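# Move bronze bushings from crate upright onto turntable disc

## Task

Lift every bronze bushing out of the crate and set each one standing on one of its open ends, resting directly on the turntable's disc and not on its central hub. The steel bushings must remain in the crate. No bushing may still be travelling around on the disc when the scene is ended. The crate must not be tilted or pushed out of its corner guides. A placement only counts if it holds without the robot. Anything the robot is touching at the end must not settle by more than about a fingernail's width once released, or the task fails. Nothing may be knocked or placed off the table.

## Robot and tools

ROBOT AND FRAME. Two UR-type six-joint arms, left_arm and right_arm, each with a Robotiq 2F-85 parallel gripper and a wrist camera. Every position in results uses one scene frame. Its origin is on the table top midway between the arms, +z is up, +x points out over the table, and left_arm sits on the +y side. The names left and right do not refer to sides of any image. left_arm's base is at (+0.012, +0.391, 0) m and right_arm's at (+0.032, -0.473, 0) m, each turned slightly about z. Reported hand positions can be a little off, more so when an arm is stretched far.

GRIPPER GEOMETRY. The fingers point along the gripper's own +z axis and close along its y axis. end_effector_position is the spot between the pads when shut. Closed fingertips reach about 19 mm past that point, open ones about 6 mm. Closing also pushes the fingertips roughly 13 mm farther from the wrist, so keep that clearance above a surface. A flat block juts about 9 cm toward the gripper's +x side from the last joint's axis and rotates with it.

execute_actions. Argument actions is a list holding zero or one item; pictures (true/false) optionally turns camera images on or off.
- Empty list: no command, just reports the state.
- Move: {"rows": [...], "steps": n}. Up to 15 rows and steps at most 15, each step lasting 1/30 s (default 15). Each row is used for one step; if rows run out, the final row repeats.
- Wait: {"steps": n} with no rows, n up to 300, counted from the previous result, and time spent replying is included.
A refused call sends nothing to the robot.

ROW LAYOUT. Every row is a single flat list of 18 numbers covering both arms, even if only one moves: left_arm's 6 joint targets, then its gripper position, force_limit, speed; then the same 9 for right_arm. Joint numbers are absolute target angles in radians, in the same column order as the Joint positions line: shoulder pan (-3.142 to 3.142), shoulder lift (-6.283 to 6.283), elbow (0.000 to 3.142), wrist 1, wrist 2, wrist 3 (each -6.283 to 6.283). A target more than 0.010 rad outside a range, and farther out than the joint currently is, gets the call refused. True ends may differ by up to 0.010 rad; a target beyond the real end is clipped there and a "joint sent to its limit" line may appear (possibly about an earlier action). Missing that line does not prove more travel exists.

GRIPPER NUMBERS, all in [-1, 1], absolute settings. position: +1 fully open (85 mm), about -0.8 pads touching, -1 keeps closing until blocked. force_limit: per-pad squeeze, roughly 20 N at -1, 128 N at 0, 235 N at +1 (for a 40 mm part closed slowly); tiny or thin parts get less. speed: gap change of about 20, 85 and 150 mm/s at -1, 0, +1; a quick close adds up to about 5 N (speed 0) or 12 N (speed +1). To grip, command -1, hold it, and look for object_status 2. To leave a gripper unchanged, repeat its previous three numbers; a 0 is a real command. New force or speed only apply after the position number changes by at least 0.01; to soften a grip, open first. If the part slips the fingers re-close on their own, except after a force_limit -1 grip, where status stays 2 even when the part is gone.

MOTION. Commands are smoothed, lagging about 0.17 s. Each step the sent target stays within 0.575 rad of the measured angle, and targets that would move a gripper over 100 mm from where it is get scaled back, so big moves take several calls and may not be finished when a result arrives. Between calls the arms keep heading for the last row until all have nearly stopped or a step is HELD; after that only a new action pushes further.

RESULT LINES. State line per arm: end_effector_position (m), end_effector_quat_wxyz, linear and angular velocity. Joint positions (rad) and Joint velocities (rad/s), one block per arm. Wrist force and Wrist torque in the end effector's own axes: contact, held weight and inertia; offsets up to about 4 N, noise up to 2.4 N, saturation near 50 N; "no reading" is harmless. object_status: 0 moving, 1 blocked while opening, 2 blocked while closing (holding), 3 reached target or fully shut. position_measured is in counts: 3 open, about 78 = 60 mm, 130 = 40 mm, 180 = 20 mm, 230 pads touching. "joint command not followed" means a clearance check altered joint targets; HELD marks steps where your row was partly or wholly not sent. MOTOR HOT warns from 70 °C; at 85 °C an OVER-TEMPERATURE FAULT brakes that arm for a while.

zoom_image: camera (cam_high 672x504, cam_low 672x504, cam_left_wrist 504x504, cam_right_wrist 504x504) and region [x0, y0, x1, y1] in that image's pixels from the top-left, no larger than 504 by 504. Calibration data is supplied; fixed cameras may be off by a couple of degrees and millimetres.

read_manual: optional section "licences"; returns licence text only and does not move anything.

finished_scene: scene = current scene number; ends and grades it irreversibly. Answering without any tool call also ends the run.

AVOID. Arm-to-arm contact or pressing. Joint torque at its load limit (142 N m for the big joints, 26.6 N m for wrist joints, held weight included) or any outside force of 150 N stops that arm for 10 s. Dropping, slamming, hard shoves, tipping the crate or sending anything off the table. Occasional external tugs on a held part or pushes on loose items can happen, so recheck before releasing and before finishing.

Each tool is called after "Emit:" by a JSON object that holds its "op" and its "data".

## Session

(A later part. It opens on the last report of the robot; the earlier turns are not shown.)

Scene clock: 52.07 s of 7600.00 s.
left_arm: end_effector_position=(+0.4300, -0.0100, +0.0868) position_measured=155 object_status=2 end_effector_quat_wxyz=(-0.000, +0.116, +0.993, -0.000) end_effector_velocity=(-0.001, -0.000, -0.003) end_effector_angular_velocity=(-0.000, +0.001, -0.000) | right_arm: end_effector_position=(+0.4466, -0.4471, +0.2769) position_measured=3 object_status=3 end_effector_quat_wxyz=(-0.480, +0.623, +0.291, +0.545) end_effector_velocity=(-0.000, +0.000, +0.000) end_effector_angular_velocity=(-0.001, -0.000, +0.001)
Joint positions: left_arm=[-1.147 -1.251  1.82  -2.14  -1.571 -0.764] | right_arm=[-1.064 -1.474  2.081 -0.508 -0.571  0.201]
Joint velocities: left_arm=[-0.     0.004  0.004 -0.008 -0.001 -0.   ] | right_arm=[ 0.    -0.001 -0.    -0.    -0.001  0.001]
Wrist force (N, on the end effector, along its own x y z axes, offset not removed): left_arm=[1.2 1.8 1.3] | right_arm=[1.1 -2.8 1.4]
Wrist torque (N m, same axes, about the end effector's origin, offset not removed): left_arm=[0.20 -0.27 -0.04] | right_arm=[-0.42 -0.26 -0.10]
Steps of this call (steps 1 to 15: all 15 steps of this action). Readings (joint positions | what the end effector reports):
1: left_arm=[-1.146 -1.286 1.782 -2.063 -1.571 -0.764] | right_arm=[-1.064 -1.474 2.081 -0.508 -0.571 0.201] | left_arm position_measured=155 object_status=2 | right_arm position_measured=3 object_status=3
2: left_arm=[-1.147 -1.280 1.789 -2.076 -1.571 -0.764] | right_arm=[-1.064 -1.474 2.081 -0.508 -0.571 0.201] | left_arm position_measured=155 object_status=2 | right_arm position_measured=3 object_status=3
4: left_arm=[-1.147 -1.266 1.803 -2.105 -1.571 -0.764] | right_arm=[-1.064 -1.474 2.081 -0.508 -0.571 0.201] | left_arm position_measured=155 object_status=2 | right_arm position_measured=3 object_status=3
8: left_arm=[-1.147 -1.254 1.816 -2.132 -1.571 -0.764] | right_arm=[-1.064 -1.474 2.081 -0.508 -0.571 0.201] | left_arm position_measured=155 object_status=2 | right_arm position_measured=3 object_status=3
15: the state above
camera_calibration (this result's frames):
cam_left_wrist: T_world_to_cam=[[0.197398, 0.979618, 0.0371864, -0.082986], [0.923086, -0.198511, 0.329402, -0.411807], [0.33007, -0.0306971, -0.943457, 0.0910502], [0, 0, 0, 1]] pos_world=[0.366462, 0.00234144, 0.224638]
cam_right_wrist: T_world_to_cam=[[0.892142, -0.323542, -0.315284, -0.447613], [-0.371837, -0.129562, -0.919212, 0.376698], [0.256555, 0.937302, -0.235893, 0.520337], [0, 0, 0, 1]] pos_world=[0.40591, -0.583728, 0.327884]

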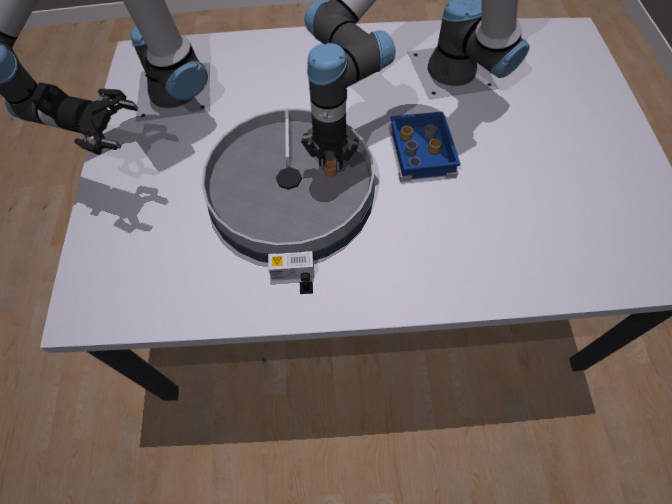

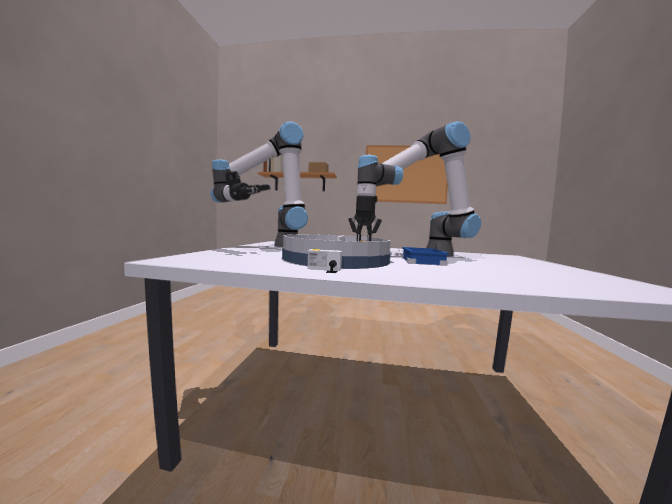

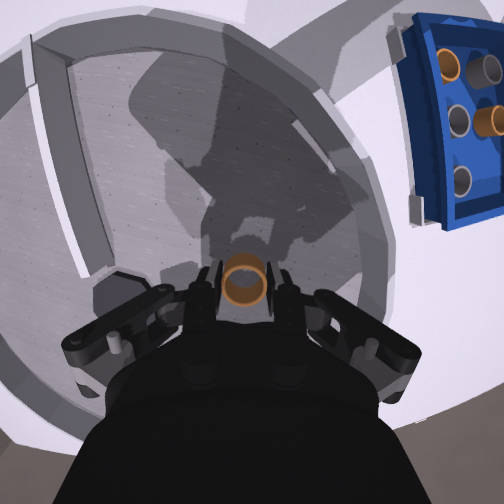

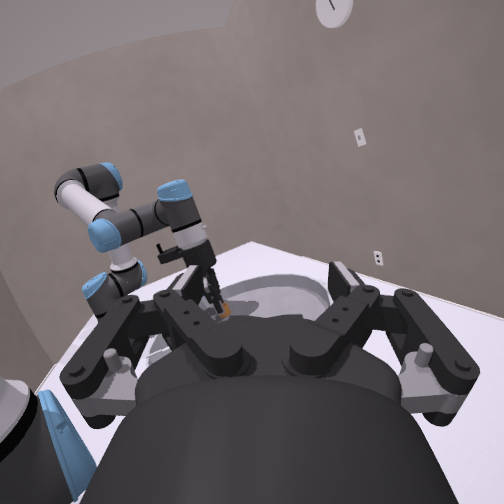

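Emit:
{"op": "execute_actions", "data": {"actions": [{"rows":[[-1.147,-1.2496,1.8208,-2.142,-1.571,-0.7645,-0.02,-0.5,0,-1.064,-1.474,2.081,-0.508,-0.571,0.201,1,0,0]],"steps":10}], "pictures": false}}

Emit:
{"op": "execute_actions", "data": {"actions": [{"rows":[[-1.147,-1.2799,1.791,-2.0819,-1.571,-0.7645,-0.02,-0.5,0,-1.064,-1.474,2.081,-0.508,-0.571,0.201,1,0,0],[-1.147,-1.2799,1.791,-2.0819,-1.571,-0.7645,-0.02,-0.5,0,-1.064,-1.474,2.081,-0.508,-0.571,0.201,1,0,0],[-1.147,-1.3485,1.6843,-1.9066,-1.571,-0.7645,-0.02,-0.5,0,-1.064,-1.474,2.081,-0.508,-0.571,0.201,1,0,0]],"steps":10}], "pictures": false}}

Emit:
{"op": "execute_actions", "data": {"actions": [{"rows":[[-0.9016,-1.959,2.2648,-1.8766,-1.571,-0.7914,-0.02,-0.5,0,-1.064,-1.474,2.081,-0.508,-0.571,0.201,1,0,0]],"steps":15}], "pictures": false}}

Emit:
{"op": "execute_actions", "data": {"actions": [{"steps":4}], "pictures": false}}

Emit:
{"op": "execute_actions", "data": {"actions": [{"rows":[[-0.9016,-1.8157,2.4487,-2.2038,-1.571,-0.7914,-0.02,-0.5,0,-1.064,-1.474,2.081,-0.508,-0.571,0.201,1,0,0]],"steps":15}]}}

Emit:
{"op": "zoom_image", "data": {"camera": "cam_left_wrist", "region": [120, 90, 372, 340]}}

Scene clock: 68.53 s of 7600.00 s.
left_arm: end_effector_position=(+0.4300, -0.0100, +0.0860) position_measured=132 object_status=0 end_effector_quat_wxyz=(-0.000, +0.116, +0.993, -0.000) end_effector_velocity=(-0.000, -0.000, +0.000) end_effector_angular_velocity=(-0.001, -0.000, -0.000) | right_arm: end_effector_position=(+0.4466, -0.4471, +0.2769) position_measured=3 object_status=3 end_effector_quat_wxyz=(-0.480, +0.623, +0.291, +0.545) end_effector_velocity=(-0.000, +0.000, +0.000) end_effector_angular_velocity=(+0.000, -0.000, +0.001)
Joint positions: left_arm=[-1.147 -1.25   1.821 -2.142 -1.571 -0.765] | right_arm=[-1.064 -1.474  2.081 -0.508 -0.571  0.201]
Joint velocities: left_arm=[-0.    -0.     0.    -0.001 -0.     0.   ] | right_arm=[ 0.    -0.     0.001  0.    -0.    -0.   ]
Wrist force (N, on the end effector, along its own x y z axes, offset not removed): left_arm=[1.7 3.0 1.5] | right_arm=[-1.1 -2.6 0.6]
Wrist torque (N m, same axes, about the end effector's origin, offset not removed): left_arm=[0.33 -0.39 -0.03] | right_arm=[-0.39 0.25 -0.10]
Steps of this call (steps 1 to 15: the robot went on to your last target; steps 16 to 484: nothing new was sent; steps 485 to 494: all 10 steps of this action). Readings (joint positions | what the end effector reports):
485: left_arm=[-1.147 -1.250 1.820 -2.141 -1.571 -0.765] | right_arm=[-1.064 -1.474 2.081 -0.508 -0.571 0.201] | left_arm position_measured=155 object_status=0 | right_arm position_measured=3 object_status=3
486: left_arm=[-1.147 -1.250 1.820 -2.141 -1.571 -0.765] | right_arm=[-1.064 -1.474 2.081 -0.508 -0.571 0.201] | left_arm position_measured=155 object_status=0 | right_arm position_measured=3 object_status=3
488: left_arm=[-1.147 -1.250 1.821 -2.141 -1.571 -0.764] | right_arm=[-1.064 -1.474 2.081 -0.508 -0.571 0.201] | left_arm position_measured=145 object_status=0 | right_arm position_measured=3 object_status=3
492: left_arm=[-1.147 -1.250 1.821 -2.142 -1.571 -0.765] | right_arm=[-1.064 -1.474 2.081 -0.508 -0.571 0.201] | left_arm position_measured=132 object_status=0 | right_arm position_measured=3 object_status=3
494: the state above

Scene clock: 68.87 s of 7600.00 s.
left_arm: end_effector_position=(+0.4308, -0.0113, +0.1695) position_measured=131 object_status=3 end_effector_quat_wxyz=(+0.001, +0.116, +0.993, -0.001) end_effector_velocity=(-0.009, +0.013, +0.106) end_effector_angular_velocity=(+0.029, +0.019, +0.000) | right_arm: end_effector_position=(+0.4466, -0.4471, +0.2769) position_measured=3 object_status=3 end_effector_quat_wxyz=(-0.480, +0.623, +0.291, +0.545) end_effector_velocity=(+0.001, -0.000, +0.000) end_effector_angular_velocity=(-0.000, -0.000, -0.002)
Joint positions: left_arm=[-1.147 -1.338  1.7   -1.937 -1.571 -0.764] | right_arm=[-1.064 -1.474  2.081 -0.508 -0.571  0.201]
Joint velocities: left_arm=[-0.    -0.107 -0.164  0.305 -0.    -0.   ] | right_arm=[-0.    -0.    -0.     0.     0.002 -0.   ]
Wrist force (N, on the end effector, along its own x y z axes, offset not removed): left_arm=[0.3 2.5 1.0] | right_arm=[-0.6 -2.7 0.4]
Wrist torque (N m, same axes, about the end effector's origin, offset not removed): left_arm=[0.38 -0.09 0.01] | right_arm=[-0.49 0.10 -0.03]
Steps of this call (steps 1 to 10: all 10 steps of this action). Readings (joint positions | what the end effector reports):
1: left_arm=[-1.147 -1.250 1.821 -2.142 -1.571 -0.765] | right_arm=[-1.064 -1.474 2.081 -0.508 -0.571 0.201] | left_arm position_measured=132 object_status=0 | right_arm position_measured=3 object_status=3
2: left_arm=[-1.147 -1.254 1.817 -2.134 -1.571 -0.765] | right_arm=[-1.064 -1.474 2.081 -0.508 -0.571 0.201] | left_arm position_measured=132 object_status=0 | right_arm position_measured=3 object_status=3
4: left_arm=[-1.147 -1.274 1.796 -2.099 -1.571 -0.765] | right_arm=[-1.064 -1.474 2.081 -0.508 -0.571 0.201] | left_arm position_measured=132 object_status=0 | right_arm position_measured=3 object_status=3
8: left_arm=[-1.147 -1.328 1.716 -1.966 -1.571 -0.764] | right_arm=[-1.064 -1.474 2.081 -0.508 -0.571 0.201] | left_arm position_measured=131 object_status=3 | right_arm position_measured=3 object_status=3
10: the state above

Scene clock: 69.37 s of 7600.00 s.
left_arm: end_effector_position=(+0.3592, +0.2287, +0.1824) position_measured=131 object_status=3 end_effector_quat_wxyz=(-0.001, +0.003, +1.000, +0.001) end_effector_velocity=(-0.243, +0.446, -0.090) end_effector_angular_velocity=(-0.008, -0.009, +0.427) | right_arm: end_effector_position=(+0.4466, -0.4471, +0.2769) position_measured=3 object_status=3 end_effector_quat_wxyz=(-0.480, +0.623, +0.291, +0.545) end_effector_velocity=(-0.000, +0.000, -0.000) end_effector_angular_velocity=(+0.000, -0.001, +0.001)
Joint positions: left_arm=[-0.943 -1.838  2.155 -1.884 -1.571 -0.787] | right_arm=[-1.064 -1.474  2.081 -0.508 -0.571  0.201]
Joint velocities: left_arm=[ 0.389 -1.097  1.01   0.075  0.001 -0.038] | right_arm=[ 0.     0.001 -0.    -0.    -0.    -0.001]
Wrist force (N, on the end effector, along its own x y z axes, offset not removed): left_arm=[1.1 2.7 3.3] | right_arm=[-0.8 -2.2 1.9]
Wrist torque (N m, same axes, about the end effector's origin, offset not removed): left_arm=[0.16 -0.32 -0.05] | right_arm=[-0.35 0.10 -0.03]
Steps of this call (steps 1 to 15: all 15 steps of this action). Readings (joint positions | what the end effector reports):
1: left_arm=[-1.147 -1.342 1.696 -1.928 -1.571 -0.765] | right_arm=[-1.064 -1.474 2.081 -0.508 -0.571 0.201] | left_arm position_measured=131 object_status=3 | right_arm position_measured=3 object_status=3
2: left_arm=[-1.139 -1.352 1.701 -1.924 -1.571 -0.766] | right_arm=[-1.064 -1.474 2.081 -0.508 -0.571 0.201] | left_arm position_measured=131 object_status=3 | right_arm position_measured=3 object_status=3
4: left_arm=[-1.107 -1.415 1.760 -1.917 -1.571 -0.770] | right_arm=[-1.064 -1.474 2.081 -0.508 -0.571 0.201] | left_arm position_measured=131 object_status=3 | right_arm position_measured=3 object_status=3
8: left_arm=[-1.047 -1.566 1.903 -1.905 -1.571 -0.776] | right_arm=[-1.064 -1.474 2.081 -0.508 -0.571 0.201] | left_arm position_measured=131 object_status=3 | right_arm position_measured=3 object_status=3
15: the state above

Scene clock: 69.50 s of 7600.00 s.
left_arm: end_effector_position=(+0.3390, +0.2632, +0.1738) position_measured=131 object_status=3 end_effector_quat_wxyz=(-0.000, -0.014, +1.000, +0.000) end_effector_velocity=(-0.074, +0.121, -0.036) end_effector_angular_velocity=(-0.006, -0.007, +0.122) | right_arm: end_effector_position=(+0.4466, -0.4471, +0.2769) position_measured=3 object_status=3 end_effector_quat_wxyz=(-0.480, +0.623, +0.291, +0.545) end_effector_velocity=(-0.000, +0.000, +0.000) end_effector_angular_velocity=(+0.000, +0.000, -0.000)
Joint positions: left_arm=[-0.912 -1.927  2.236 -1.879 -1.571 -0.79 ] | right_arm=[-1.064 -1.474  2.081 -0.508 -0.571  0.201]
Joint velocities: left_arm=[ 0.11  -0.322  0.293  0.021  0.001 -0.012] | right_arm=[ 0. -0.  0.  0.  0. -0.]
Wrist force (N, on the end effector, along its own x y z axes, offset not removed): left_arm=[3.0 4.7 3.3] | right_arm=[0.1 -1.6 -0.2]
Wrist torque (N m, same axes, about the end effector's origin, offset not removed): left_arm=[0.50 -0.49 -0.11] | right_arm=[-0.23 -0.06 -0.09]
Steps of this call (steps 1 to 4: the robot went on to your last target). Readings (joint positions | what the end effector reports):
1: left_arm=[-0.931 -1.872 2.185 -1.882 -1.571 -0.788] | right_arm=[-1.064 -1.474 2.081 -0.508 -0.571 0.201] | left_arm position_measured=131 object_status=3 | right_arm position_measured=3 object_status=3
2: left_arm=[-0.923 -1.896 2.208 -1.881 -1.571 -0.789] | right_arm=[-1.064 -1.474 2.081 -0.508 -0.571 0.201] | left_arm position_measured=131 object_status=3 | right_arm position_measured=3 object_status=3
4: the state above

Scene clock: 70.00 s of 7600.00 s.
left_arm: end_effector_position=(+0.3316, +0.2749, +0.0762) position_measured=131 object_status=3 end_effector_quat_wxyz=(-0.001, -0.020, +1.000, +0.000) end_effector_velocity=(+0.001, -0.000, -0.011) end_effector_angular_velocity=(-0.010, -0.014, +0.001) | right_arm: end_effector_position=(+0.4466, -0.4471, +0.2769) position_measured=3 object_status=3 end_effector_quat_wxyz=(-0.480, +0.623, +0.291, +0.545) end_effector_velocity=(-0.001, +0.000, -0.000) end_effector_angular_velocity=(+0.001, +0.001, +0.002)
Joint positions: left_arm=[-0.902 -1.818  2.446 -2.197 -1.571 -0.791] | right_arm=[-1.064 -1.474  2.081 -0.508 -0.571  0.201]
Joint velocities: left_arm=[-0.     0.018  0.029 -0.065  0.002 -0.001] | right_arm=[-0.     0.001  0.     0.    -0.002  0.001]
Wrist force (N, on the end effector, along its own x y z axes, offset not removed): left_arm=[2.1 2.4 2.9] | right_arm=[-1.0 -1.6 0.4]
Wrist torque (N m, same axes, about the end effector's origin, offset not removed): left_arm=[0.25 -0.31 0.00] | right_arm=[-0.34 0.12 -0.02]
Steps of this call (steps 1 to 15: all 15 steps of this action). Readings (joint positions | what the end effector reports):
1: left_arm=[-0.909 -1.936 2.245 -1.878 -1.571 -0.791] | right_arm=[-1.064 -1.474 2.081 -0.508 -0.571 0.201] | left_arm position_measured=131 object_status=3 | right_arm position_measured=3 object_status=3
2: left_arm=[-0.907 -1.934 2.259 -1.887 -1.571 -0.791] | right_arm=[-1.064 -1.474 2.081 -0.508 -0.571 0.201] | left_arm position_measured=131 object_status=3 | right_arm position_measured=3 object_status=3
4: left_arm=[-0.904 -1.890 2.327 -1.959 -1.571 -0.791] | right_arm=[-1.064 -1.474 2.081 -0.508 -0.571 0.201] | left_arm position_measured=131 object_status=3 | right_arm position_measured=3 object_status=3
8: left_arm=[-0.902 -1.835 2.418 -2.135 -1.571 -0.791] | right_arm=[-1.064 -1.474 2.081 -0.508 -0.571 0.201] | left_arm position_measured=131 object_status=3 | right_arm position_measured=3 object_status=3
15: the state above
camera_calibration (this result's frames):
cam_left_wrist: T_world_to_cam=[[-0.0732067, 0.996579, 0.0383427, -0.257349], [0.942848, 0.0566256, 0.328378, -0.337546], [0.325083, 0.0601908, -0.943768, 0.0990039], [0, 0, 0, 1]] pos_world=[0.26723, 0.269624, 0.214147]
cam_right_wrist: T_world_to_cam=[[0.892142, -0.323542, -0.315284, -0.447613], [-0.371837, -0.129562, -0.919212, 0.376698], [0.256555, 0.937302, -0.235893, 0.520337], [0, 0, 0, 1]] pos_world=[0.40591, -0.583728, 0.327884]

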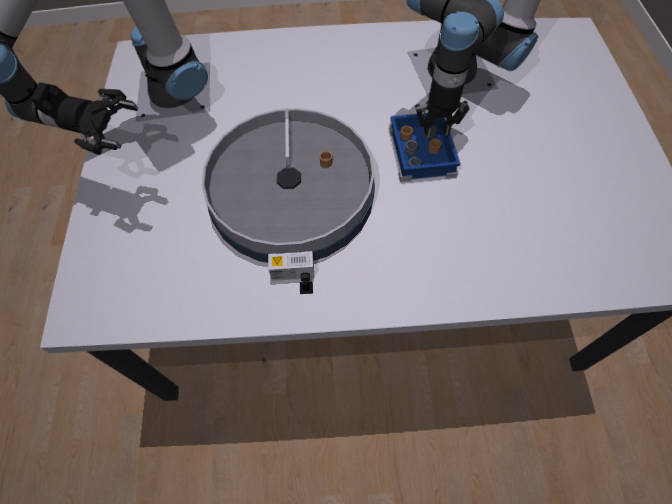

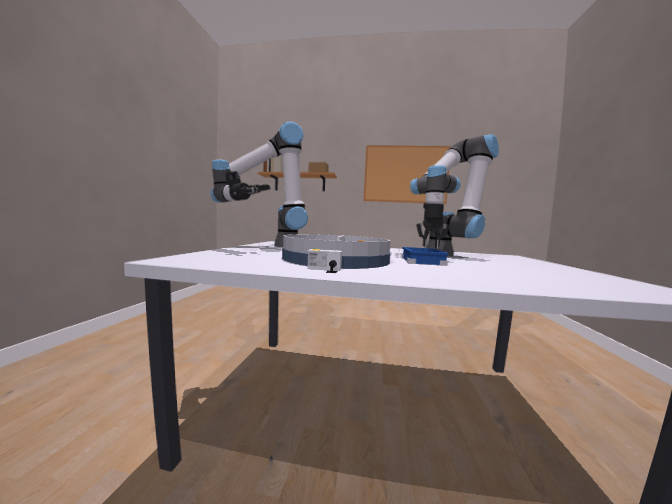

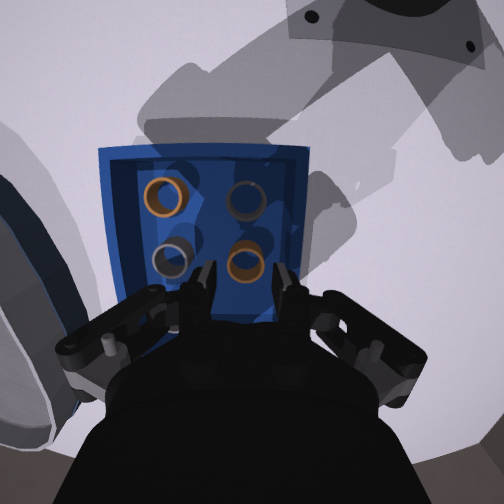

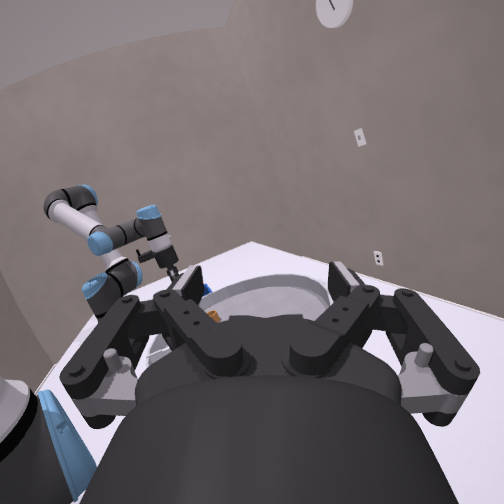

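Region (120, 90, 372, 340) of cam_left_wrist's 504x504 image, scaled by 2.000, with more detail than that image has; it fills the top 500 rows of this view, and the rest is white.

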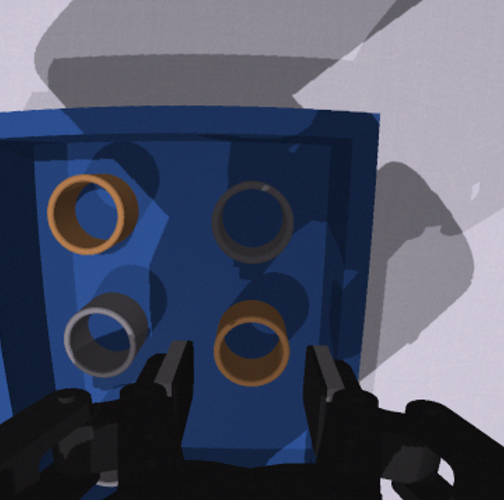

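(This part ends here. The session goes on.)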